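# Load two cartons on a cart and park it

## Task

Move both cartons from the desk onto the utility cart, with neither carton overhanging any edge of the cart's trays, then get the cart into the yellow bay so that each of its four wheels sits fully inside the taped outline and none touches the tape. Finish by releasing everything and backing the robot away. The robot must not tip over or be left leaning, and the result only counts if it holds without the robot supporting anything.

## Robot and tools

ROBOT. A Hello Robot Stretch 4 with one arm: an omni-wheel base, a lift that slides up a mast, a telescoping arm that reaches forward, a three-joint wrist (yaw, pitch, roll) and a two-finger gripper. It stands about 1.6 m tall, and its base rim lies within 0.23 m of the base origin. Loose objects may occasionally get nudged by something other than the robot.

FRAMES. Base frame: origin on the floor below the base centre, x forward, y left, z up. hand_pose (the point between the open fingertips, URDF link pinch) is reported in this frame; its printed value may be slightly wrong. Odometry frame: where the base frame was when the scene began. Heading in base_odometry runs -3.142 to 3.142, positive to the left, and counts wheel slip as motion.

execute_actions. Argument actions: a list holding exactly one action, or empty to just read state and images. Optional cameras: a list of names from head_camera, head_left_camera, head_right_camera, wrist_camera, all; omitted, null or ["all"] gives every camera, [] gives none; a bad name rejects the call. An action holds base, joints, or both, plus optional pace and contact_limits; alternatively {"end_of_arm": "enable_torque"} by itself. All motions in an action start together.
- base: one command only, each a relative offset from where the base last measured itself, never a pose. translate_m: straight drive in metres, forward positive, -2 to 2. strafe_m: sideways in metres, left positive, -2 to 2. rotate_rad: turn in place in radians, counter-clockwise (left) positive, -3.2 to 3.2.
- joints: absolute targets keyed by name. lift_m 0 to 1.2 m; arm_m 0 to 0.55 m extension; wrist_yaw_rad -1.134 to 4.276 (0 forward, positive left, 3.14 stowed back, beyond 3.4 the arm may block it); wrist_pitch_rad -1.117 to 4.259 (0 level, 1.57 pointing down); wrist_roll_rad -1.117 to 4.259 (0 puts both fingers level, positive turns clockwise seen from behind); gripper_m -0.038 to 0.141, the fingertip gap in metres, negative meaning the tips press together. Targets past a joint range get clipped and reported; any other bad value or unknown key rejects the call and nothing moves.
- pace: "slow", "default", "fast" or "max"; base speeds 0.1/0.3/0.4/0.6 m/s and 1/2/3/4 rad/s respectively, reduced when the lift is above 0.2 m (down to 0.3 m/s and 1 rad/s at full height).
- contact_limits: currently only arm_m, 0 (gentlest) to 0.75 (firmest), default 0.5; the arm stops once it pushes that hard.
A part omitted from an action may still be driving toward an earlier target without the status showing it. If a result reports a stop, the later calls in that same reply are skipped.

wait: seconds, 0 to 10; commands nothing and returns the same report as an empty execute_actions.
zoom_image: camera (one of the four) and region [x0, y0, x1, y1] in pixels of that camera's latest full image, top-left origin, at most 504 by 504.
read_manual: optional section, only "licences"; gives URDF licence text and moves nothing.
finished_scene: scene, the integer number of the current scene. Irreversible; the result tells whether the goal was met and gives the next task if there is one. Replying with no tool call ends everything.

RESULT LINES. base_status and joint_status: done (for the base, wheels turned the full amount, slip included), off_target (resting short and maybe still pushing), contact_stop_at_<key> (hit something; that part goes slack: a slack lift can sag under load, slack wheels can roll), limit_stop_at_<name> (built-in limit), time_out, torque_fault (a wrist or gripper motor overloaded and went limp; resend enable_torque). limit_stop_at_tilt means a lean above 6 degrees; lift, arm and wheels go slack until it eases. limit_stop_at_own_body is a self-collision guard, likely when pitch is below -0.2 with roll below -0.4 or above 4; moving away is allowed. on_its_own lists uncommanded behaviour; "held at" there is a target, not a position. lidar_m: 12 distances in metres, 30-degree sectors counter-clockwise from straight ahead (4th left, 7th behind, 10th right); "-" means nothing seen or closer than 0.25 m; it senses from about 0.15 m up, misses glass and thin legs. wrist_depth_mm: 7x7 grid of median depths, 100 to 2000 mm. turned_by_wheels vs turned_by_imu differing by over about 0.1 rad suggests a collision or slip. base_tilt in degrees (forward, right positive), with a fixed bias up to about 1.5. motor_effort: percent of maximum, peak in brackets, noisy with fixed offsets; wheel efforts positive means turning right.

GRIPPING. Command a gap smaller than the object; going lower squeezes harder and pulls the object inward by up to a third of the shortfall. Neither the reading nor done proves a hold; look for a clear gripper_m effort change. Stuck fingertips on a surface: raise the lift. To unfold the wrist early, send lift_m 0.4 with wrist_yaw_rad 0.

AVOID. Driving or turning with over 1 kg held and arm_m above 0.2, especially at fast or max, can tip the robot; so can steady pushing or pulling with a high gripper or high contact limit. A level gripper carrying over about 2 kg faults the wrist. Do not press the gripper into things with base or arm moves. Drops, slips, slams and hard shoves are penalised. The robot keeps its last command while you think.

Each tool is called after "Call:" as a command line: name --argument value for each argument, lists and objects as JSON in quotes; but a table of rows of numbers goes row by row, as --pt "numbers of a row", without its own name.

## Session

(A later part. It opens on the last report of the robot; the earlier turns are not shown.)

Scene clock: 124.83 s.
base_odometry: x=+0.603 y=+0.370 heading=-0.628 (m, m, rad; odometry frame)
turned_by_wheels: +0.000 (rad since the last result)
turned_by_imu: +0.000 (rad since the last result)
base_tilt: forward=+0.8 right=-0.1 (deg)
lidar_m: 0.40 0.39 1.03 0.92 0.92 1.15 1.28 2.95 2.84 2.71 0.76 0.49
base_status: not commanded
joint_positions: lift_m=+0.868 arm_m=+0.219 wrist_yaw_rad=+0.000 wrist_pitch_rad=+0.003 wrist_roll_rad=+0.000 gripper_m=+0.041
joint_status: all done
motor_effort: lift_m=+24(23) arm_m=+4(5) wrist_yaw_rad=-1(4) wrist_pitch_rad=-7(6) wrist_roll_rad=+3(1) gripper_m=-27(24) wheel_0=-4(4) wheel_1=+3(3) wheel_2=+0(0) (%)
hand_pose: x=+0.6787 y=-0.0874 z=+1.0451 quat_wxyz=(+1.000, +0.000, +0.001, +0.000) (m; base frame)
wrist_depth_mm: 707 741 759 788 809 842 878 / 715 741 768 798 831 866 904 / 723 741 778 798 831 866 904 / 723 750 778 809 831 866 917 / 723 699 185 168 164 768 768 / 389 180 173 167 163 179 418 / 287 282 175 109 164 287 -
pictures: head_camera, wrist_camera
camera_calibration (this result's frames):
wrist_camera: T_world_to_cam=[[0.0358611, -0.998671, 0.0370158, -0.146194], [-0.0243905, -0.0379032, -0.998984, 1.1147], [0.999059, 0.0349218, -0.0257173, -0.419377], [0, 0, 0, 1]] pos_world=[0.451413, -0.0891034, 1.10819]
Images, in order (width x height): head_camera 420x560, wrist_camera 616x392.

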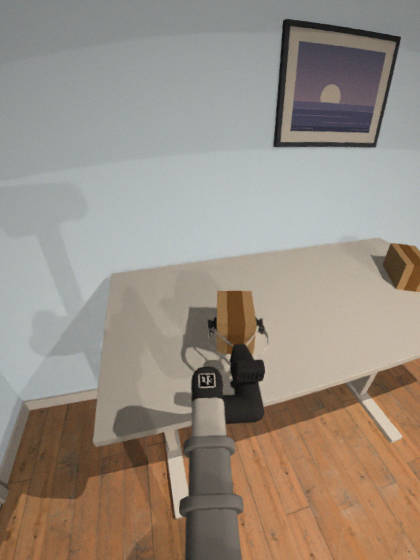

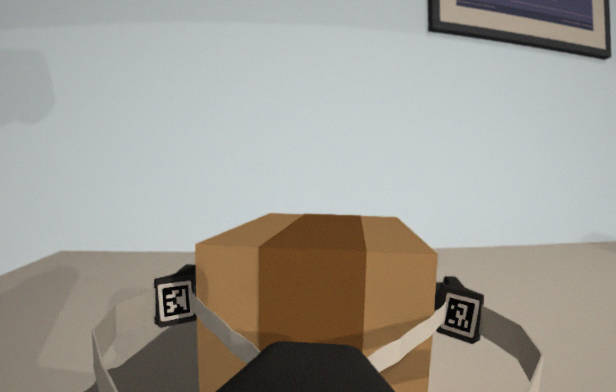

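Call:
execute_actions --actions '[{"joints":{"lift_m":0.92},"pace":"slow"}]' --cameras '["wrist_camera"]'

Call:
execute_actions --actions '[{"base":{"translate_m":-0.3},"joints":{"arm_m":0.0}}]' --cameras '["wrist_camera","head_left_camera"]'

Scene clock: 126.40 s.
base_odometry: x=+0.603 y=+0.370 heading=-0.628 (m, m, rad; odometry frame)
turned_by_wheels: +0.000 (rad since the last result)
turned_by_imu: +0.000 (rad since the last result)
base_tilt: forward=+0.8 right=-0.1 (deg)
lidar_m: 0.39 0.41 1.02 0.92 0.92 1.14 1.28 2.94 2.83 2.71 0.78 0.45
base_status: not commanded
joint_positions: lift_m=+0.919 arm_m=+0.219 wrist_yaw_rad=+0.000 wrist_pitch_rad=+0.015 wrist_roll_rad=+0.000 gripper_m=+0.041
joint_status: all done
on_its_own: wrist_pitch_rad is at rest, and its effort (-40) is outside its rest range (-23 to +23)
motor_effort: lift_m=+28(29) arm_m=+4(4) wrist_yaw_rad=+0(0) wrist_pitch_rad=-40(42) wrist_roll_rad=-2(0) gripper_m=-25(25) wheel_0=-4(4) wheel_1=+3(3) wheel_2=+0(0) (%)
hand_pose: x=+0.6787 y=-0.0874 z=+1.0934 quat_wxyz=(+1.000, +0.000, +0.007, +0.000) (m; base frame)
wrist_depth_mm: 707 732 750 788 809 820 866 / 707 741 759 798 820 854 878 / 715 750 768 798 831 866 904 / 723 750 778 809 842 878 904 / 732 759 181 169 165 866 904 / 492 180 172 167 164 182 521 / 366 359 173 109 163 366 -
pictures: wrist_camera
camera_calibration (this result's frames):
wrist_camera: T_world_to_cam=[[0.0362704, -0.998682, 0.0363233, -0.147506], [-0.0359998, -0.0376294, -0.998643, 1.17046], [0.998693, 0.0349136, -0.0373171, -0.405175], [0, 0, 0, 1]] pos_world=[0.452132, -0.0891214, 1.15911]
Images, in order (width x height): wrist_camera 616x392.

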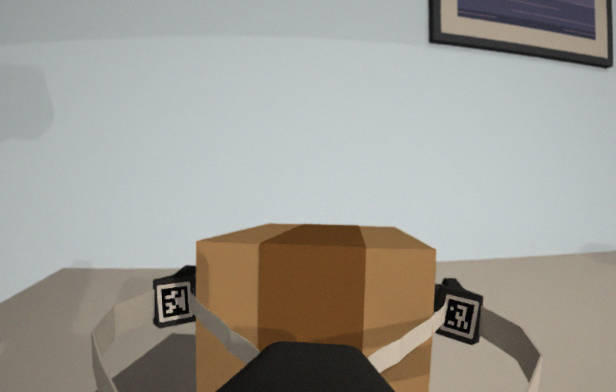

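Scene clock: 128.87 s.
base_odometry: x=+0.360 y=+0.546 heading=-0.629 (m, m, rad; odometry frame)
turned_by_wheels: +0.000 (rad since the last result)
turned_by_imu: +0.000 (rad since the last result)
base_tilt: forward=+0.8 right=-0.1 (deg)
lidar_m: 0.44 0.69 0.99 0.87 0.89 1.07 0.98 0.99 2.86 2.67 1.32 0.80
base_status: done
joint_positions: lift_m=+0.919 arm_m=+0.002 wrist_yaw_rad=+0.000 wrist_pitch_rad=+0.015 wrist_roll_rad=+0.000 gripper_m=+0.041
joint_status: all done
joint sent to its limit — the command would take arm_m past its lower limit, so that joint was sent only as far as its limit.
on_its_own: wrist_pitch_rad is at rest, and its effort (-41) is outside its rest range (-23 to +23)
motor_effort: lift_m=+27(28) arm_m=-5(5) wrist_yaw_rad=+0(1) wrist_pitch_rad=-41(41) wrist_roll_rad=+0(0) gripper_m=-24(24) wheel_0=-6(8) wheel_1=-3(9) wheel_2=+5(15) (%)
hand_pose: x=+0.4613 y=-0.0874 z=+1.0934 quat_wxyz=(+1.000, +0.000, +0.007, +0.000) (m; base frame)
wrist_depth_mm: 1138 1205 1255 1281 1308 1366 1430 / 1160 1205 1255 1308 1336 1366 1464 / 1160 1205 1255 1308 1366 1430 1430 / 1182 1205 1281 1308 1366 1430 1464 / 1182 1205 181 170 165 931 904 / 1182 180 173 167 164 182 640 / 1229 1255 173 109 163 1464 1537
pictures: head_left_camera, wrist_camera
camera_calibration (this result's frames):
wrist_camera: T_world_to_cam=[[0.0360355, -0.998691, 0.0362934, -0.139551], [-0.0360999, -0.0375942, -0.998641, 1.16269], [0.998698, 0.0346763, -0.0374074, -0.188036], [0, 0, 0, 1]] pos_world=[0.234793, -0.0891378, 1.15914]
Images, in order (width x height): head_left_camera 420x672, wrist_camera 616x392.

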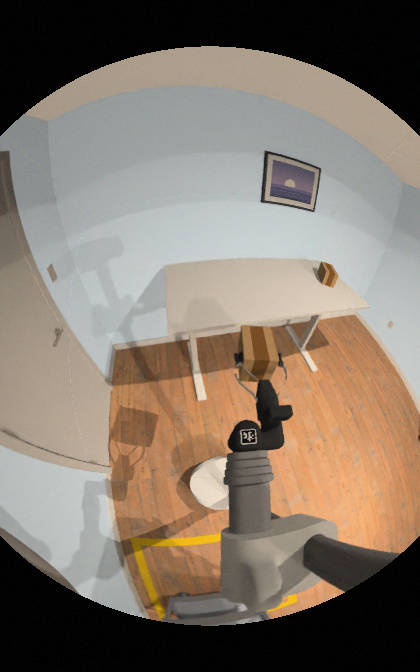

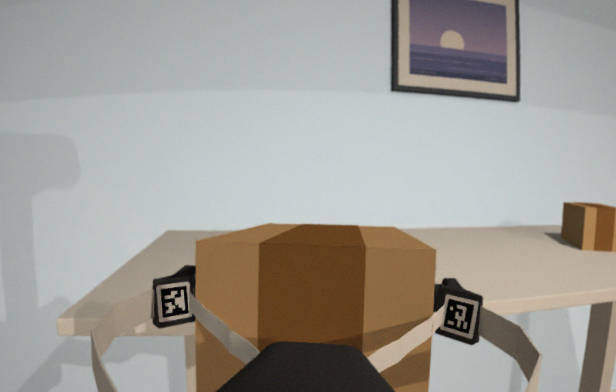

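Call:
execute_actions --actions '[{"base":{"rotate_rad":-2.87},"pace":"slow"}]'

Scene clock: 133.50 s.
base_odometry: x=+0.360 y=+0.546 heading=+2.786 (m, m, rad; odometry frame)
turned_by_wheels: -2.869 (rad since the last result)
turned_by_imu: -2.927 (rad since the last result)
base_tilt: forward=+0.8 right=-0.1 (deg)
lidar_m: 0.43 2.76 2.64 2.82 0.96 0.71 0.68 1.16 0.87 0.85 0.94 1.01
base_status: done
joint_positions: lift_m=+0.919 arm_m=+0.002 wrist_yaw_rad=+0.000 wrist_pitch_rad=+0.015 wrist_roll_rad=+0.000 gripper_m=+0.041
joint_status: not commanded
on_its_own: wrist_pitch_rad is at rest, and its effort (-41) is outside its rest range (-23 to +23)
motor_effort: lift_m=+27(27) arm_m=-5(5) wrist_yaw_rad=+1(3) wrist_pitch_rad=-41(43) wrist_roll_rad=+0(1) gripper_m=-24(25) wheel_0=+5(10) wheel_1=+4(7) wheel_2=+7(12) (%)
hand_pose: x=+0.4614 y=-0.0875 z=+1.0934 quat_wxyz=(+1.000, +0.000, +0.007, +0.000) (m; base frame)
wrist_depth_mm: - - - - - - 1366 / - - - - - - 1397 / - - - - - - 1397 / - - - - - - 1430 / - - 181 170 165 1808 1397 / - 179 173 168 164 182 866 / - - 173 109 163 1182 778
pictures: head_camera, head_left_camera, head_right_camera, wrist_camera
camera_calibration (this result's frames):
wrist_camera: T_world_to_cam=[[0.0359824, -0.998693, 0.0362877, -0.139536], [-0.036023, -0.0375838, -0.998644, 1.16268], [0.998703, 0.0346264, -0.0373283, -0.188132], [0, 0, 0, 1]] pos_world=[0.234792, -0.0891414, 1.15915]
Images, in order (width x height): head_camera 420x560, head_left_camera 420x672, head_right_camera 420x672, wrist_camera 616x392.

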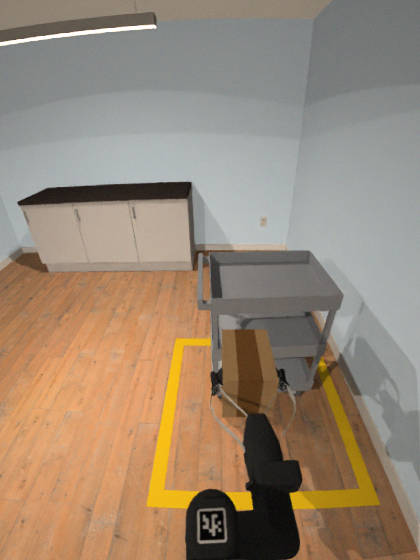

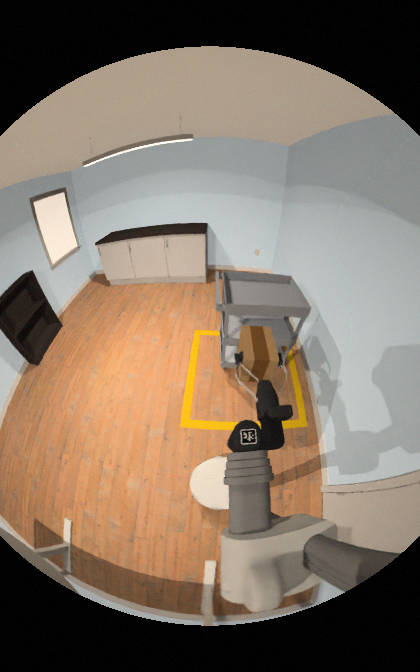

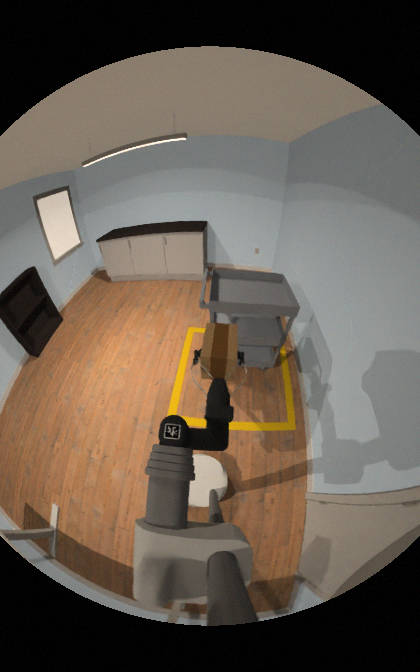

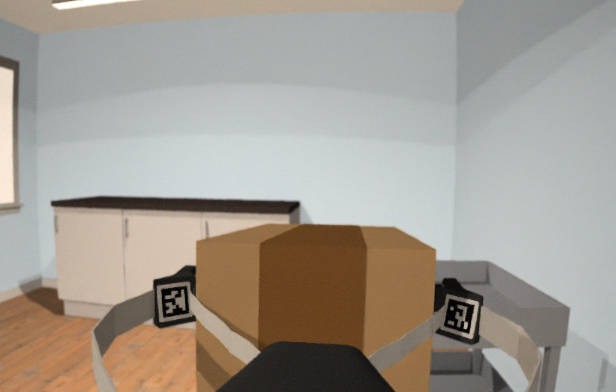

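Call:
execute_actions --actions '[{"base":{"strafe_m":-0.36}}]' --cameras '[]'

Call:
execute_actions --actions '[{"base":{"translate_m":0.6},"joints":{"arm_m":0.18,"wrist_pitch_rad":0.4}}]' --cameras '[]'

Call:
execute_actions --actions '[{"joints":{"lift_m":0.86}}]'

Scene clock: 137.20 s.
base_odometry: x=+0.486 y=+0.883 heading=+2.786 (m, m, rad; odometry frame)
turned_by_wheels: +0.000 (rad since the last result)
turned_by_imu: +0.003 (rad since the last result)
base_tilt: forward=+0.9 right=-0.1 (deg)
lidar_m: 0.42 1.02 2.98 3.18 0.94 0.75 1.31 0.68 0.53 0.51 0.57 0.80
base_status: done
joint_positions: lift_m=+0.919 arm_m=+0.002 wrist_yaw_rad=+0.000 wrist_pitch_rad=+0.015 wrist_roll_rad=+0.000 gripper_m=+0.041
joint_status: not commanded
on_its_own: wrist_pitch_rad is at rest, and its effort (-41) is outside its rest range (-23 to +23)
motor_effort: lift_m=+28(27) arm_m=-5(5) wrist_yaw_rad=+1(3) wrist_pitch_rad=-41(42) wrist_roll_rad=+0(2) gripper_m=-24(24) wheel_0=+4(12) wheel_1=-2(12) wheel_2=+0(10) (%)
hand_pose: x=+0.4614 y=-0.0874 z=+1.0934 quat_wxyz=(+1.000, +0.000, +0.007, +0.000) (m; base frame)
wrist_depth_mm: - - - - - 1229 798 / - - - - - 1255 798 / - - - - - 1281 820 / - - - - - 1255 798 / - - 181 169 165 1255 798 / - 179 172 167 164 181 778 / - - 173 109 163 1182 732
pictures: none
No camera images: the call's "cameras" was empty. Leave "cameras" out to get every camera's image.

Scene clock: 140.67 s.
base_odometry: x=-0.077 y=+1.092 heading=+2.786 (m, m, rad; odometry frame)
turned_by_wheels: +0.000 (rad since the last result)
turned_by_imu: -0.005 (rad since the last result)
base_tilt: forward=+0.8 right=-0.1 (deg)
lidar_m: 0.50 0.57 2.93 2.85 1.80 1.35 1.34 0.79 0.59 0.55 0.61 0.73
base_status: done
joint_positions: lift_m=+0.920 arm_m=+0.179 wrist_yaw_rad=+0.000 wrist_pitch_rad=+0.411 wrist_roll_rad=+0.000 gripper_m=+0.041
joint_status: all done
on_its_own: wrist_pitch_rad is at rest, and its effort (-30) is outside its rest range (-23 to +23)
motor_effort: lift_m=+20(27) arm_m=+4(8) wrist_yaw_rad=+0(21) wrist_pitch_rad=-30(53) wrist_roll_rad=-1(4) gripper_m=-25(25) wheel_0=+4(9) wheel_1=+2(8) wheel_2=-3(20) (%)
hand_pose: x=+0.6146 y=-0.0874 z=+0.9830 quat_wxyz=(+0.979, +0.000, +0.204, +0.000) (m; base frame)
wrist_depth_mm: - - - - 1921 1397 878 / 1618 1618 1983 - - 1397 891 / 1756 1708 1808 - - 1397 891 / 640 668 707 732 699 1366 878 / 554 559 183 178 178 1098 866 / 445 180 163 161 161 177 842 / 382 373 148 109 144 459 798
pictures: none
No camera images: the call's "cameras" was empty. Leave "cameras" out to get every camera's image.

Scene clock: 142.00 s.
base_odometry: x=-0.077 y=+1.092 heading=+2.786 (m, m, rad; odometry frame)
turned_by_wheels: +0.000 (rad since the last result)
turned_by_imu: +0.000 (rad since the last result)
base_tilt: forward=+0.9 right=-0.1 (deg)
lidar_m: 0.56 0.60 2.94 2.85 1.82 1.34 1.34 0.78 0.58 0.56 0.59 0.82
base_status: not commanded
joint_positions: lift_m=+0.860 arm_m=+0.179 wrist_yaw_rad=+0.000 wrist_pitch_rad=+0.412 wrist_roll_rad=+0.000 gripper_m=+0.041
joint_status: all done
on_its_own: wrist_pitch_rad is at rest, and its effort (-31) is outside its rest range (-23 to +23)
motor_effort: lift_m=+20(19) arm_m=+4(4) wrist_yaw_rad=-1(20) wrist_pitch_rad=-31(44) wrist_roll_rad=-2(7) gripper_m=-24(25) wheel_0=+4(4) wheel_1=+2(2) wheel_2=-2(3) (%)
hand_pose: x=+0.6145 y=-0.0874 z=+0.9228 quat_wxyz=(+0.979, +0.000, +0.204, +0.000) (m; base frame)
wrist_depth_mm: - - - - 1921 1397 878 / 1618 1576 1983 - - 1397 891 / 1708 707 750 778 - 1397 891 / 603 597 597 591 554 1138 878 / 452 452 175 172 171 1118 866 / 289 180 162 160 160 179 842 / 301 340 151 109 148 1160 798
pictures: head_camera, head_left_camera, head_right_camera, wrist_camera
camera_calibration (this result's frames):
wrist_camera: T_world_to_cam=[[0.0473662, -0.998692, 0.019249, -0.130054], [-0.419423, -0.0373746, -0.907021, 1.14887], [0.906554, 0.0348886, -0.420645, 0.0628921], [0, 0, 0, 1]] pos_world=[0.431009, -0.0891391, 1.07101]
Images, in order (width x height): head_camera 420x560, head_left_camera 420x672, head_right_camera 420x672, wrist_camera 616x392.

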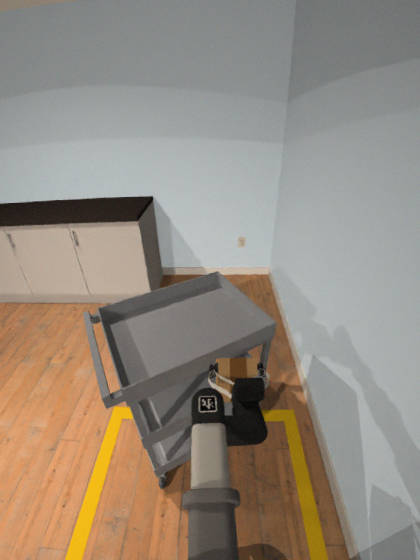

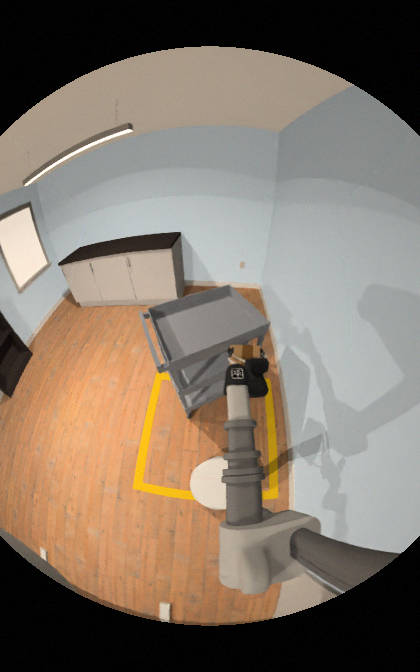

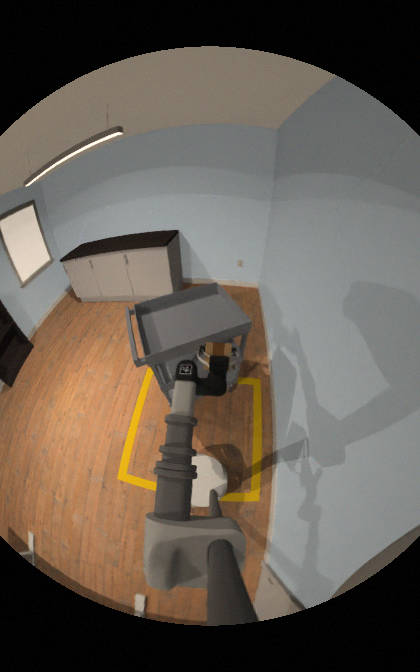

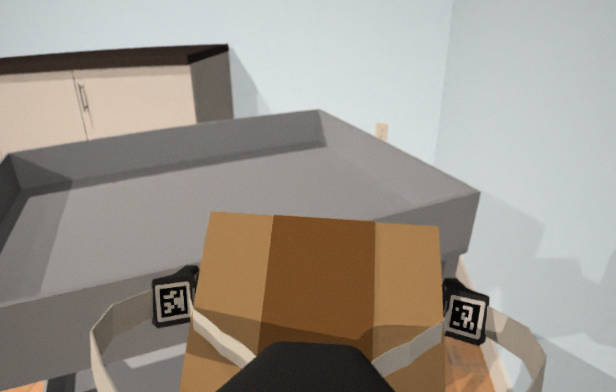

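Call:
execute_actions --actions '[{"base":{"translate_m":-0.05},"joints":{"gripper_m":0.02},"pace":"slow"}]' --cameras '[]'

Call:
execute_actions --actions '[{"joints":{"lift_m":1.1,"arm_m":0.1}}]'

Scene clock: 144.30 s.
base_odometry: x=-0.030 y=+1.075 heading=+2.786 (m, m, rad; odometry frame)
turned_by_wheels: +0.000 (rad since the last result)
turned_by_imu: +0.000 (rad since the last result)
base_tilt: forward=+0.9 right=-0.1 (deg)
lidar_m: 0.64 0.65 2.94 2.85 1.71 1.31 1.28 0.77 0.58 0.55 0.59 0.85
base_status: done
joint_positions: lift_m=+0.860 arm_m=+0.179 wrist_yaw_rad=+0.000 wrist_pitch_rad=+0.412 wrist_roll_rad=+0.000 gripper_m=+0.021
joint_status: all done
on_its_own: wrist_pitch_rad is at rest, and its effort (-31) is outside its rest range (-23 to +23)
motor_effort: lift_m=+20(20) arm_m=+5(5) wrist_yaw_rad=+0(0) wrist_pitch_rad=-31(32) wrist_roll_rad=-1(3) gripper_m=-28(27) wheel_0=-5(7) wheel_1=-6(9) wheel_2=+8(12) (%)
hand_pose: x=+0.6145 y=-0.0874 z=+0.9228 quat_wxyz=(+0.979, +0.000, +0.204, +0.000) (m; base frame)
wrist_depth_mm: - - - - - 1366 866 / 1661 1661 1921 - - 1397 878 / 691 741 788 798 - 1366 878 / 597 597 591 597 473 1138 866 / 449 355 170 167 167 1308 854 / 329 174 157 156 156 171 809 / 627 676 148 109 144 1060 -
pictures: none
No camera images: the call's "cameras" was empty. Leave "cameras" out to get every camera's image.

Scene clock: 146.37 s.
base_odometry: x=-0.030 y=+1.075 heading=+2.786 (m, m, rad; odometry frame)
turned_by_wheels: +0.000 (rad since the last result)
turned_by_imu: +0.000 (rad since the last result)
base_tilt: forward=+0.8 right=-0.1 (deg)
lidar_m: 0.46 0.64 2.92 2.85 1.72 1.29 1.28 0.78 0.58 0.56 0.59 0.87
base_status: not commanded
joint_positions: lift_m=+1.099 arm_m=+0.101 wrist_yaw_rad=+0.000 wrist_pitch_rad=+0.411 wrist_roll_rad=+0.000 gripper_m=+0.021
joint_status: all done
on_its_own: wrist_pitch_rad is at rest, and its effort (-31) is outside its rest range (-23 to +23)
motor_effort: lift_m=+28(30) arm_m=-5(7) wrist_yaw_rad=+0(1) wrist_pitch_rad=-31(34) wrist_roll_rad=-1(2) gripper_m=-28(27) wheel_0=-5(5) wheel_1=-6(6) wheel_2=+8(7) (%)
hand_pose: x=+0.5362 y=-0.0874 z=+1.1622 quat_wxyz=(+0.979, +0.000, +0.204, +0.000) (m; base frame)
wrist_depth_mm: - - - - - 1366 866 / - - - - - 1366 866 / 1863 1863 - - - 1336 866 / - - 1921 1042 - 1366 866 / - 842 170 167 167 1308 854 / 654 175 158 156 156 171 809 / 539 580 148 109 144 1042 -
pictures: head_camera, head_left_camera, head_right_camera, wrist_camera
camera_calibration (this result's frames):
wrist_camera: T_world_to_cam=[[0.0471882, -0.9987, 0.0192859, -0.130949], [-0.419183, -0.0373239, -0.907134, 1.33321], [0.906674, 0.0347217, -0.4204, 0.234273], [0, 0, 0, 1]] pos_world=[0.352629, -0.0891523, 1.31041]
Images, in order (width x height): head_camera 420x560, head_left_camera 420x672, head_right_camera 420x672, wrist_camera 616x392.

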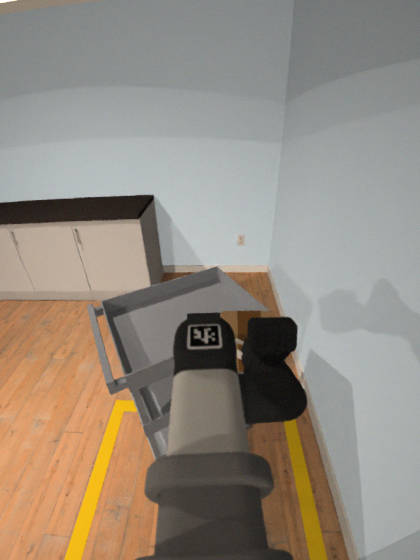

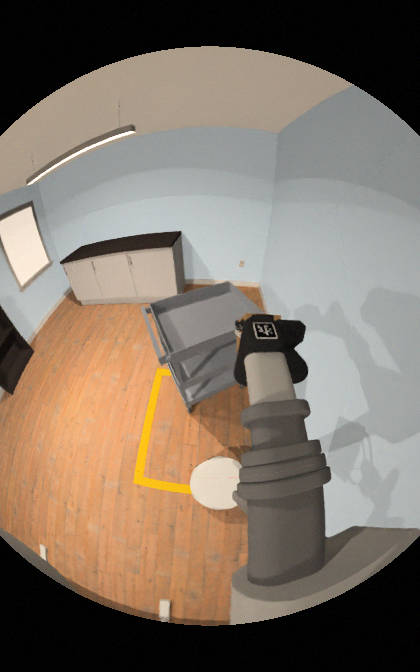

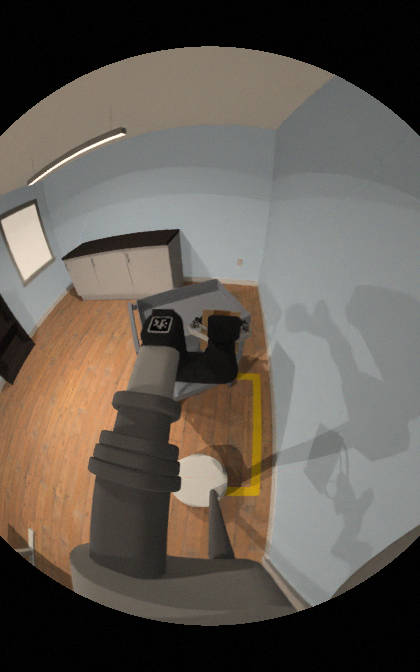

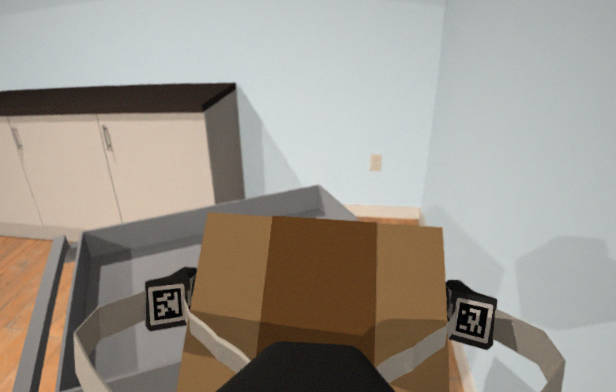

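Call:
execute_actions --actions '[{"base":{"rotate_rad":0.49},"pace":"slow"}]' --cameras '[]'

Call:
execute_actions --actions '[{"base":{"strafe_m":-0.14}}]' --cameras '[]'

Call:
execute_actions --actions '[{"base":{"translate_m":0.22},"joints":{"arm_m":0.2}}]' --cameras '[]'

Call:
execute_actions --actions '[{"joints":{"lift_m":0.95}}]'

Scene clock: 149.27 s.
base_odometry: x=-0.030 y=+1.075 heading=-3.008 (m, m, rad; odometry frame)
turned_by_wheels: +0.489 (rad since the last result)
turned_by_imu: +0.499 (rad since the last result)
base_tilt: forward=+0.8 right=-0.1 (deg)
lidar_m: 0.48 2.95 2.85 1.76 1.32 1.29 0.79 0.59 0.57 0.60 0.84 0.68
base_status: done
joint_positions: lift_m=+1.099 arm_m=+0.101 wrist_yaw_rad=+0.000 wrist_pitch_rad=+0.411 wrist_roll_rad=+0.000 gripper_m=+0.021
joint_status: not commanded
on_its_own: wrist_pitch_rad is at rest, and its effort (-31) is outside its rest range (-23 to +23)
motor_effort: lift_m=+28(28) arm_m=-5(5) wrist_yaw_rad=+0(3) wrist_pitch_rad=-31(32) wrist_roll_rad=+1(1) gripper_m=-27(28) wheel_0=-5(10) wheel_1=-3(9) wheel_2=-7(11) (%)
hand_pose: x=+0.5362 y=-0.0874 z=+1.1622 quat_wxyz=(+0.979, +0.000, +0.204, +0.000) (m; base frame)
wrist_depth_mm: - - - - - 1983 1756 / - - - - - - 1808 / - - - - 1808 - 1921 / - - - - - - - / - - 170 167 167 866 809 / 1756 173 157 156 156 174 676 / 1464 1464 147 109 145 554 -
pictures: none
No camera images: the call's "cameras" was empty. Leave "cameras" out to get every camera's image.

Scene clock: 150.93 s.
base_odometry: x=-0.049 y=+1.213 heading=-3.008 (m, m, rad; odometry frame)
turned_by_wheels: +0.000 (rad since the last result)
turned_by_imu: +0.001 (rad since the last result)
base_tilt: forward=+0.9 right=-0.1 (deg)
lidar_m: 0.44 2.84 2.97 1.90 1.38 1.49 0.63 0.46 0.45 0.47 0.66 0.67
base_status: done
joint_positions: lift_m=+1.099 arm_m=+0.101 wrist_yaw_rad=+0.000 wrist_pitch_rad=+0.411 wrist_roll_rad=+0.000 gripper_m=+0.021
joint_status: not commanded
on_its_own: wrist_pitch_rad is at rest, and its effort (-30) is outside its rest range (-23 to +23)
motor_effort: lift_m=+28(28) arm_m=-5(5) wrist_yaw_rad=+0(3) wrist_pitch_rad=-30(31) wrist_roll_rad=-1(1) gripper_m=-27(27) wheel_0=+2(13) wheel_1=-3(14) wheel_2=+0(3) (%)
hand_pose: x=+0.5362 y=-0.0874 z=+1.1622 quat_wxyz=(+0.979, +0.000, +0.204, +0.000) (m; base frame)
wrist_depth_mm: - - - - - 1863 1661 / - - - - - 1921 1808 / - - - - 1863 - 1863 / - - - - - - 1921 / - - 170 167 166 842 - / 1756 174 158 156 156 170 647 / 1499 1464 148 109 144 559 -
pictures: none
No camera images: the call's "cameras" was empty. Leave "cameras" out to get every camera's image.

Scene clock: 153.10 s.
base_odometry: x=-0.267 y=+1.184 heading=-3.008 (m, m, rad; odometry frame)
turned_by_wheels: +0.000 (rad since the last result)
turned_by_imu: +0.000 (rad since the last result)
base_tilt: forward=+0.8 right=-0.1 (deg)
lidar_m: 0.41 0.44 2.83 2.14 1.58 1.54 0.78 0.59 0.56 0.59 0.61 0.43
base_status: done
joint_positions: lift_m=+1.099 arm_m=+0.199 wrist_yaw_rad=+0.000 wrist_pitch_rad=+0.411 wrist_roll_rad=+0.000 gripper_m=+0.021
joint_status: all done
on_its_own: wrist_pitch_rad is at rest, and its effort (-30) is outside its rest range (-23 to +23)
motor_effort: lift_m=+27(28) arm_m=+4(6) wrist_yaw_rad=+0(1) wrist_pitch_rad=-30(34) wrist_roll_rad=-2(2) gripper_m=-28(28) wheel_0=+5(12) wheel_1=+5(6) wheel_2=-5(12) (%)
hand_pose: x=+0.6346 y=-0.0874 z=+1.1623 quat_wxyz=(+0.979, +0.000, +0.204, +0.000) (m; base frame)
wrist_depth_mm: - - - - 1863 1661 1464 / - - - - 1863 1708 1537 / - - - 1708 1537 1863 1618 / - - - 1808 1661 1921 1708 / - - 170 167 167 - 1756 / 1756 174 158 156 156 171 1708 / 1464 1464 148 109 144 554 -
pictures: none
No camera images: the call's "cameras" was empty. Leave "cameras" out to get every camera's image.

Scene clock: 154.80 s.
base_odometry: x=-0.267 y=+1.184 heading=-3.008 (m, m, rad; odometry frame)
turned_by_wheels: +0.000 (rad since the last result)
turned_by_imu: +0.000 (rad since the last result)
base_tilt: forward=+0.9 right=-0.1 (deg)
lidar_m: 0.42 0.46 2.85 2.16 1.58 1.54 0.78 0.58 0.55 0.59 0.60 0.45
base_status: not commanded
joint_positions: lift_m=+0.950 arm_m=+0.199 wrist_yaw_rad=+0.000 wrist_pitch_rad=+0.412 wrist_roll_rad=+0.000 gripper_m=+0.021
joint_status: all done
on_its_own: wrist_pitch_rad is at rest, and its effort (-31) is outside its rest range (-23 to +23)
motor_effort: lift_m=+20(24) arm_m=+4(4) wrist_yaw_rad=-1(1) wrist_pitch_rad=-31(35) wrist_roll_rad=-1(3) gripper_m=-27(27) wheel_0=+5(5) wheel_1=+5(5) wheel_2=-5(6) (%)
hand_pose: x=+0.6345 y=-0.0874 z=+1.0128 quat_wxyz=(+0.979, +0.000, +0.204, +0.000) (m; base frame)
wrist_depth_mm: - - - - 1863 1661 1499 / - - 1921 1618 1499 1756 1576 / - - - 1661 1537 1808 1661 / - - - 1756 1618 1921 1756 / 1983 1983 170 167 167 525 517 / 1537 174 158 156 156 172 480 / 1281 355 148 109 144 392 -
pictures: head_camera, head_left_camera, head_right_camera, wrist_camera
camera_calibration (this result's frames):
wrist_camera: T_world_to_cam=[[0.0474004, -0.998689, 0.0193358, -0.132845], [-0.419364, -0.0374656, -0.907045, 1.23891], [0.90658, 0.0348856, -0.42059, 0.0825323], [0, 0, 0, 1]] pos_world=[0.451027, -0.0891335, 1.16102]
Images, in order (width x height): head_camera 420x560, head_left_camera 420x672, head_right_camera 420x672, wrist_camera 616x392.

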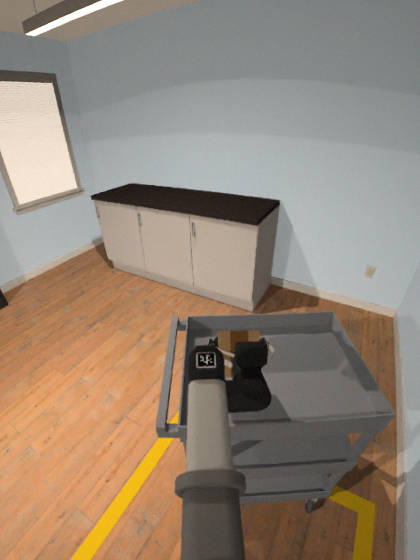

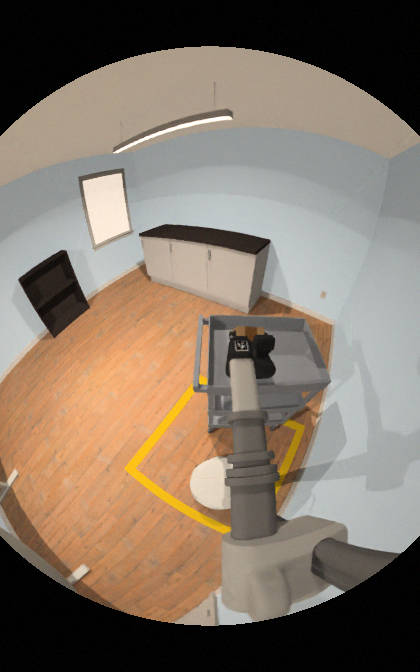

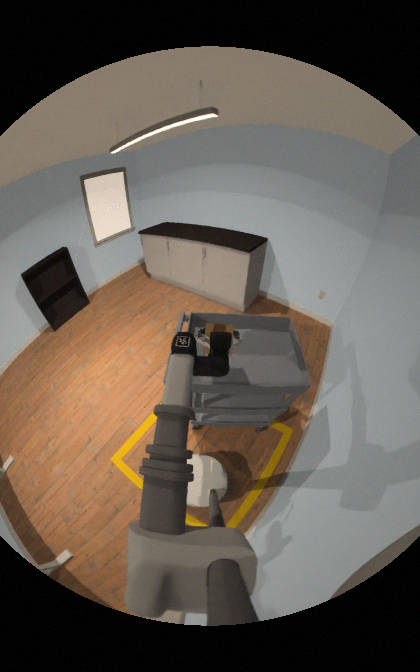

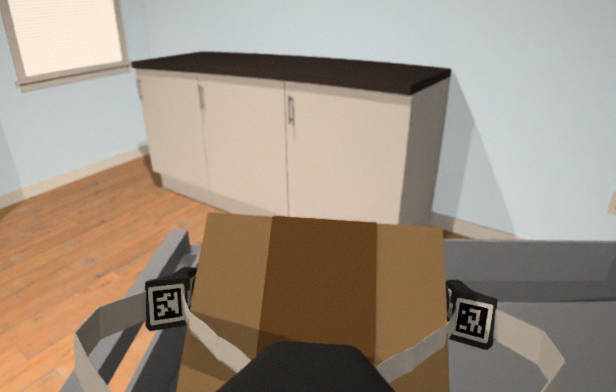

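Call:
execute_actions --actions '[{"joints":{"lift_m":0.87},"pace":"slow"}]' --cameras '["wrist_camera"]'

Call:
execute_actions --actions '[{"joints":{"lift_m":0.85,"gripper_m":0.05},"pace":"slow"}]' --cameras '["wrist_camera","head_camera"]'

Scene clock: 156.90 s.
base_odometry: x=-0.267 y=+1.184 heading=-3.008 (m, m, rad; odometry frame)
turned_by_wheels: +0.000 (rad since the last result)
turned_by_imu: +0.000 (rad since the last result)
base_tilt: forward=+0.8 right=-0.1 (deg)
lidar_m: 0.42 0.47 2.85 2.16 1.59 1.54 0.79 0.57 0.55 0.60 0.61 0.45
base_status: not commanded
joint_positions: lift_m=+0.871 arm_m=+0.199 wrist_yaw_rad=+0.000 wrist_pitch_rad=+0.398 wrist_roll_rad=-0.001 gripper_m=+0.021
joint_status: all done
motor_effort: lift_m=+12(21) arm_m=+4(4) wrist_yaw_rad=+0(2) wrist_pitch_rad=+6(34) wrist_roll_rad=+2(2) gripper_m=-24(27) wheel_0=+5(5) wheel_1=+5(5) wheel_2=-5(6) (%)
hand_pose: x=+0.6360 y=-0.0874 z=+0.9369 quat_wxyz=(+0.980, -0.001, +0.198, +0.000) (m; base frame)
wrist_depth_mm: - - - - 1863 1661 1499 / - - 1808 1661 1464 1708 1537 / - - - 1708 1537 1863 1618 / - - 504 1661 1537 1808 1661 / 1863 407 169 167 166 496 484 / 309 174 157 156 155 169 394 / 262 304 147 109 144 320 -
pictures: wrist_camera
camera_calibration (this result's frames):
wrist_camera: T_world_to_cam=[[0.0475328, -0.998649, 0.0209797, -0.13308], [-0.407455, -0.0385617, -0.912411, 1.16806], [0.911987, 0.0348211, -0.408738, 0.0347244], [0, 0, 0, 1]] pos_world=[0.45059, -0.0890674, 1.08274]
Images, in order (width x height): wrist_camera 616x392.

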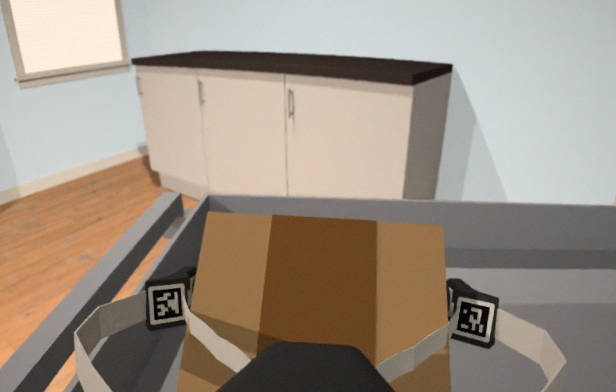

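Scene clock: 158.37 s.
base_odometry: x=-0.267 y=+1.184 heading=-3.008 (m, m, rad; odometry frame)
turned_by_wheels: +0.000 (rad since the last result)
turned_by_imu: +0.000 (rad since the last result)
base_tilt: forward=+0.8 right=-0.1 (deg)
lidar_m: 0.46 2.58 2.85 2.17 1.58 1.53 0.79 0.58 0.57 0.59 0.69 0.51
base_status: not commanded
joint_positions: lift_m=+0.851 arm_m=+0.199 wrist_yaw_rad=-0.003 wrist_pitch_rad=+0.396 wrist_roll_rad=-0.002 gripper_m=+0.050
joint_status: all done
motor_effort: lift_m=+14(11) arm_m=+4(5) wrist_yaw_rad=+7(7) wrist_pitch_rad=+11(73) wrist_roll_rad=+2(11) gripper_m=-19(26) wheel_0=+5(5) wheel_1=+5(5) wheel_2=-6(6) (%)
hand_pose: x=+0.6361 y=-0.0881 z=+0.9175 quat_wxyz=(+0.980, -0.001, +0.197, -0.001) (m; base frame)
wrist_depth_mm: - - - - 1863 1661 1499 / - - 1863 1576 1464 1708 1537 / - - - 1708 1499 1808 1618 / - - 521 530 530 535 544 / 1863 377 166 163 160 462 462 / 289 259 162 159 157 174 366 / 255 294 159 109 152 306 -
pictures: head_camera, wrist_camera
camera_calibration (this result's frames):
wrist_camera: T_world_to_cam=[[0.044977, -0.998756, 0.0215274, -0.132274], [-0.405232, -0.037937, -0.913426, 1.14989], [0.913107, 0.0323595, -0.406435, 0.0237164], [0, 0, 0, 1]] pos_world=[0.450264, -0.0892539, 1.06282]
Images, in order (width x height): head_camera 420x560, wrist_camera 616x392.

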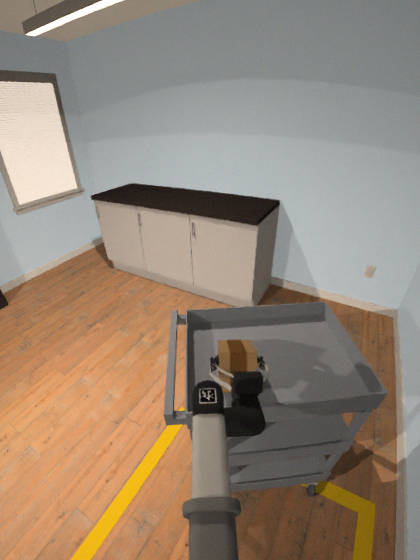

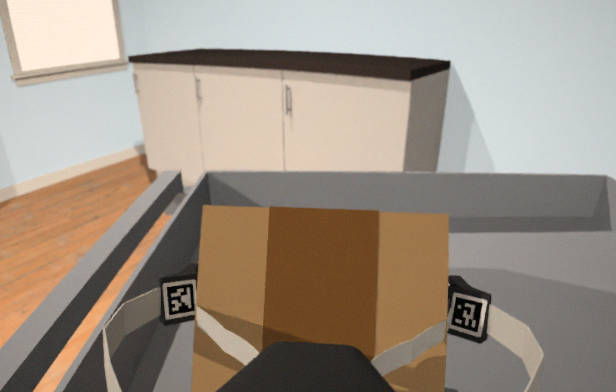

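Call:
execute_actions --actions '[{"joints":{"gripper_m":0.07}}]' --cameras '[]'

Call:
execute_actions --actions '[{"joints":{"wrist_pitch_rad":0.5},"pace":"slow"}]' --cameras '["wrist_camera"]'

Call:
execute_actions --actions '[{"joints":{"wrist_pitch_rad":0.6},"pace":"slow"}]' --cameras '["wrist_camera","head_camera"]'

Scene clock: 160.03 s.
base_odometry: x=-0.267 y=+1.184 heading=-3.008 (m, m, rad; odometry frame)
turned_by_wheels: +0.000 (rad since the last result)
turned_by_imu: +0.000 (rad since the last result)
base_tilt: forward=+0.8 right=-0.1 (deg)
lidar_m: 0.45 2.58 2.83 2.18 1.58 1.53 0.77 0.57 0.56 0.59 0.70 0.51
base_status: not commanded
joint_positions: lift_m=+0.851 arm_m=+0.199 wrist_yaw_rad=-0.002 wrist_pitch_rad=+0.399 wrist_roll_rad=-0.001 gripper_m=+0.070
joint_status: all done
motor_effort: lift_m=+14(14) arm_m=+4(5) wrist_yaw_rad=+7(10) wrist_pitch_rad=+4(14) wrist_roll_rad=+4(3) gripper_m=-15(19) wheel_0=+5(5) wheel_1=+5(5) wheel_2=-6(5) (%)
hand_pose: x=+0.6358 y=-0.0880 z=+0.9167 quat_wxyz=(+0.980, +0.000, +0.198, -0.001) (m; base frame)
wrist_depth_mm: - - - - 1863 1661 1499 / - - 1863 1576 1430 1708 1576 / - - - 1708 1499 1863 1618 / - - 521 535 535 539 535 / 1808 375 170 166 164 459 455 / 289 277 167 163 161 186 364 / 255 293 164 109 157 303 310
pictures: none
No camera images: the call's "cameras" was empty. Leave "cameras" out to get every camera's image.

Scene clock: 160.63 s.
base_odometry: x=-0.267 y=+1.184 heading=-3.008 (m, m, rad; odometry frame)
turned_by_wheels: +0.000 (rad since the last result)
turned_by_imu: +0.000 (rad since the last result)
base_tilt: forward=+0.8 right=-0.1 (deg)
lidar_m: 0.46 2.60 2.85 2.16 1.57 1.55 0.78 0.58 0.55 0.58 0.69 0.49
base_status: not commanded
joint_positions: lift_m=+0.850 arm_m=+0.199 wrist_yaw_rad=-0.002 wrist_pitch_rad=+0.501 wrist_roll_rad=-0.001 gripper_m=+0.070
joint_status: all done
motor_effort: lift_m=+15(15) arm_m=+5(5) wrist_yaw_rad=+5(7) wrist_pitch_rad=-4(16) wrist_roll_rad=+1(3) gripper_m=-16(15) wheel_0=+5(5) wheel_1=+5(5) wheel_2=-6(5) (%)
hand_pose: x=+0.6230 y=-0.0878 z=+0.8900 quat_wxyz=(+0.969, +0.000, +0.248, -0.001) (m; base frame)
wrist_depth_mm: - - 1808 1499 1397 1618 1499 / - - 1921 1618 1430 1756 1576 / - - 535 535 530 530 525 / - 379 220 190 196 477 477 / 291 329 161 157 154 382 382 / 248 249 166 162 159 186 314 / 211 267 172 109 163 271 276
pictures: wrist_camera
camera_calibration (this result's frames):
wrist_camera: T_world_to_cam=[[0.0474245, -0.998754, 0.0155486, -0.12703], [-0.498968, -0.037172, -0.865823, 1.13556], [0.865322, 0.0333029, -0.500109, 0.137695], [0, 0, 0, 1]] pos_world=[0.453482, -0.0892466, 1.05403]
Images, in order (width x height): wrist_camera 616x392.

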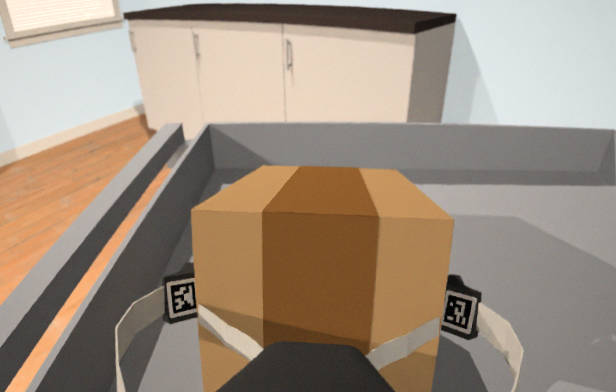

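Scene clock: 161.23 s.
base_odometry: x=-0.267 y=+1.184 heading=-3.008 (m, m, rad; odometry frame)
turned_by_wheels: +0.000 (rad since the last result)
turned_by_imu: +0.000 (rad since the last result)
base_tilt: forward=+0.8 right=-0.1 (deg)
lidar_m: 0.47 2.60 2.84 2.17 1.59 1.54 0.78 0.58 0.56 0.59 0.69 0.51
base_status: not commanded
joint_positions: lift_m=+0.850 arm_m=+0.199 wrist_yaw_rad=-0.001 wrist_pitch_rad=+0.602 wrist_roll_rad=+0.000 gripper_m=+0.070
joint_status: all done
motor_effort: lift_m=+16(16) arm_m=+4(4) wrist_yaw_rad=+3(5) wrist_pitch_rad=-5(7) wrist_roll_rad=-1(1) gripper_m=-14(17) wheel_0=+5(5) wheel_1=+5(5) wheel_2=-6(6) (%)
hand_pose: x=+0.6078 y=-0.0877 z=+0.8652 quat_wxyz=(+0.955, +0.000, +0.296, -0.001) (m; base frame)
wrist_depth_mm: - - 1808 1576 1366 1661 1464 / - - 521 521 517 508 508 / - 387 455 242 268 500 500 / 1576 327 168 167 169 397 397 / 257 296 154 148 146 322 329 / 224 239 165 161 157 185 278 / 203 250 184 109 168 246 -
pictures: head_camera, wrist_camera
camera_calibration (this result's frames):
wrist_camera: T_world_to_cam=[[0.0490958, -0.99874, 0.01044, -0.122394], [-0.583458, -0.037162, -0.811293, 1.11074], [0.810658, 0.0337398, -0.584547, 0.244767], [0, 0, 0, 1]] pos_world=[0.455655, -0.0892212, 1.04549]
Images, in order (width x height): head_camera 420x560, wrist_camera 616x392.

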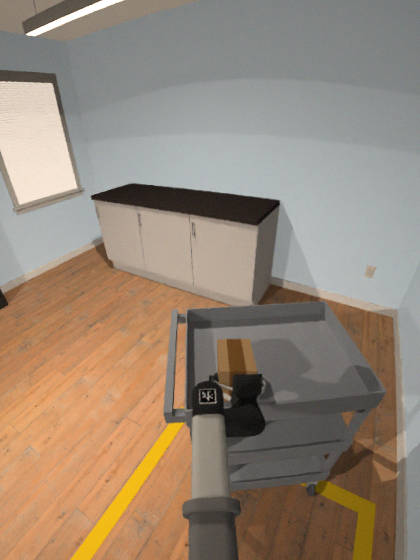

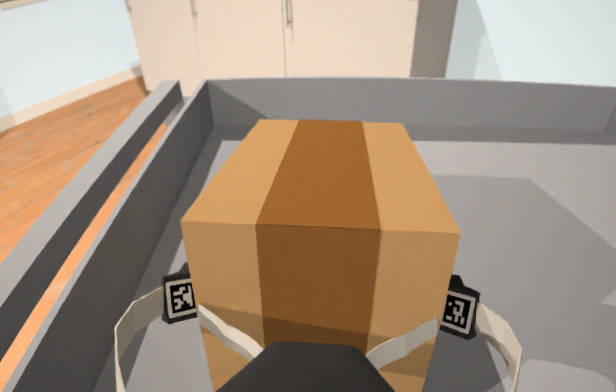

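Call:
execute_actions --actions '[{"joints":{"gripper_m":0.13},"pace":"slow"}]' --cameras '[]'

Call:
execute_actions --actions '[{"joints":{"lift_m":1.0}}]' --cameras '[]'

Call:
execute_actions --actions '[{"base":{"translate_m":-0.2},"joints":{"arm_m":0.0,"wrist_pitch_rad":0}}]'

Scene clock: 164.53 s.
base_odometry: x=-0.267 y=+1.184 heading=-3.008 (m, m, rad; odometry frame)
turned_by_wheels: +0.000 (rad since the last result)
turned_by_imu: +0.000 (rad since the last result)
base_tilt: forward=+0.9 right=-0.1 (deg)
lidar_m: 0.48 2.59 2.84 2.17 1.59 1.53 0.80 0.56 0.56 0.58 0.71 0.50
base_status: not commanded
joint_positions: lift_m=+0.850 arm_m=+0.199 wrist_yaw_rad=-0.001 wrist_pitch_rad=+0.606 wrist_roll_rad=+0.000 gripper_m=+0.130
joint_status: all done
motor_effort: lift_m=+17(17) arm_m=+4(4) wrist_yaw_rad=+2(3) wrist_pitch_rad=-16(14) wrist_roll_rad=+1(0) gripper_m=-4(16) wheel_0=+5(5) wheel_1=+5(5) wheel_2=-6(6) (%)
hand_pose: x=+0.6073 y=-0.0875 z=+0.8642 quat_wxyz=(+0.955, +0.000, +0.298, +0.000) (m; base frame)
wrist_depth_mm: - - 1808 1537 1397 1618 1537 / - - 521 521 521 512 508 / - 377 455 237 256 488 492 / 312 327 189 179 179 392 389 / 256 293 174 166 160 327 324 / 223 255 195 181 175 206 277 / 203 246 241 109 200 244 -
pictures: none
No camera images: the call's "cameras" was empty. Leave "cameras" out to get every camera's image.

Scene clock: 166.23 s.
base_odometry: x=-0.267 y=+1.184 heading=-3.008 (m, m, rad; odometry frame)
turned_by_wheels: +0.000 (rad since the last result)
turned_by_imu: +0.000 (rad since the last result)
base_tilt: forward=+0.8 right=-0.1 (deg)
lidar_m: 0.45 2.58 2.84 2.14 1.56 1.54 0.79 0.59 0.56 0.59 0.70 0.50
base_status: not commanded
joint_positions: lift_m=+1.000 arm_m=+0.199 wrist_yaw_rad=+0.000 wrist_pitch_rad=+0.602 wrist_roll_rad=+0.000 gripper_m=+0.130
joint_status: all done
motor_effort: lift_m=+24(27) arm_m=+5(4) wrist_yaw_rad=+1(3) wrist_pitch_rad=-5(15) wrist_roll_rad=-2(1) gripper_m=-1(0) wheel_0=+5(5) wheel_1=+5(5) wheel_2=-5(5) (%)
hand_pose: x=+0.6079 y=-0.0875 z=+1.0145 quat_wxyz=(+0.955, +0.000, +0.296, +0.000) (m; base frame)
wrist_depth_mm: - - 1863 1537 1366 1661 1537 / - - - 1708 1499 1756 1576 / - - - 1863 1661 1921 1708 / - 1983 585 609 597 591 591 / 1618 1576 525 539 539 530 525 / 1397 399 439 325 334 427 452 / 1229 340 404 109 392 397 402
pictures: none
No camera images: the call's "cameras" was empty. Leave "cameras" out to get every camera's image.

Scene clock: 168.30 s.
base_odometry: x=-0.069 y=+1.211 heading=-3.008 (m, m, rad; odometry frame)
turned_by_wheels: +0.000 (rad since the last result)
turned_by_imu: +0.000 (rad since the last result)
base_tilt: forward=+0.8 right=-0.1 (deg)
lidar_m: 0.67 2.84 2.96 1.95 1.39 1.49 0.62 0.49 0.45 0.46 0.68 0.71
base_status: done
joint_positions: lift_m=+1.000 arm_m=+0.002 wrist_yaw_rad=+0.000 wrist_pitch_rad=+0.002 wrist_roll_rad=+0.000 gripper_m=+0.130
joint_status: all done
joint sent to its limit — the command would take arm_m past its lower limit, so that joint was sent only as far as its limit.
motor_effort: lift_m=+24(24) arm_m=-5(5) wrist_yaw_rad=+0(1) wrist_pitch_rad=-7(14) wrist_roll_rad=-2(1) gripper_m=-2(1) wheel_0=-5(9) wheel_1=-5(13) wheel_2=+5(9) (%)
hand_pose: x=+0.4614 y=-0.0875 z=+1.1772 quat_wxyz=(+1.000, +0.000, +0.001, +0.000) (m; base frame)
wrist_depth_mm: - - - - - - 1863 / - - - - - - 1921 / - - - - - - 1863 / - - - - - - 1863 / - - - - - - 1863 / - - - - 917 891 1863 / - - - 109 917 809 1863
pictures: head_camera, head_left_camera, head_right_camera, wrist_camera
camera_calibration (this result's frames):
wrist_camera: T_world_to_cam=[[0.03553, -0.998701, 0.036517, -0.142643], [-0.0238028, -0.0373754, -0.999018, 1.24122], [0.999085, 0.0346259, -0.0250998, -0.199626], [0, 0, 0, 1]] pos_world=[0.234056, -0.0891548, 1.2402]
Images, in order (width x height): head_camera 420x560, head_left_camera 420x672, head_right_camera 420x672, wrist_camera 616x392.

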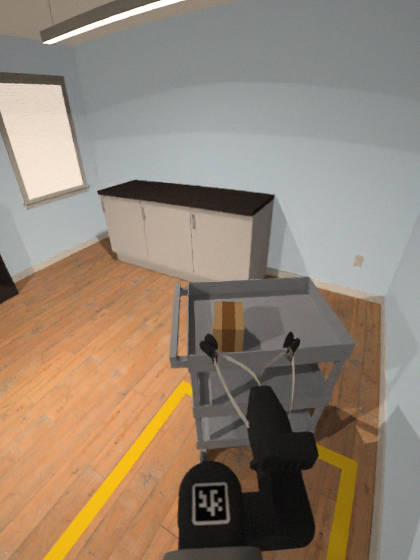

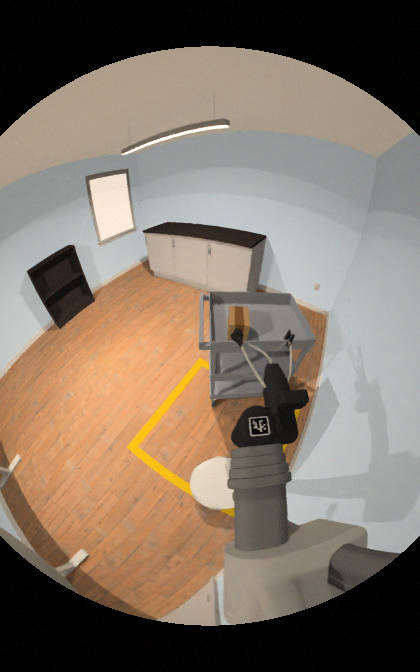

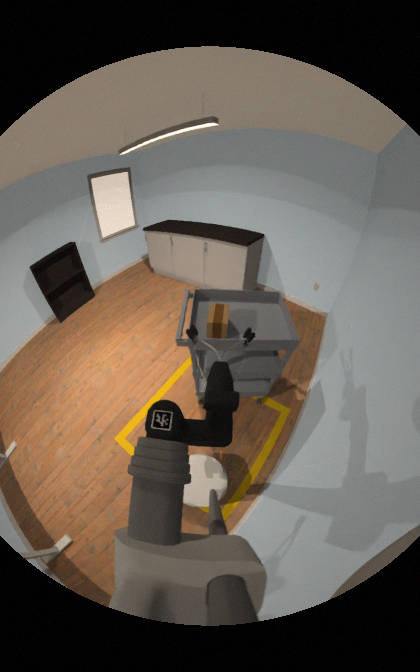

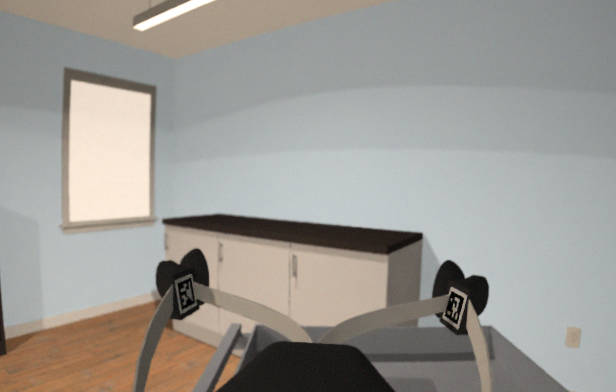

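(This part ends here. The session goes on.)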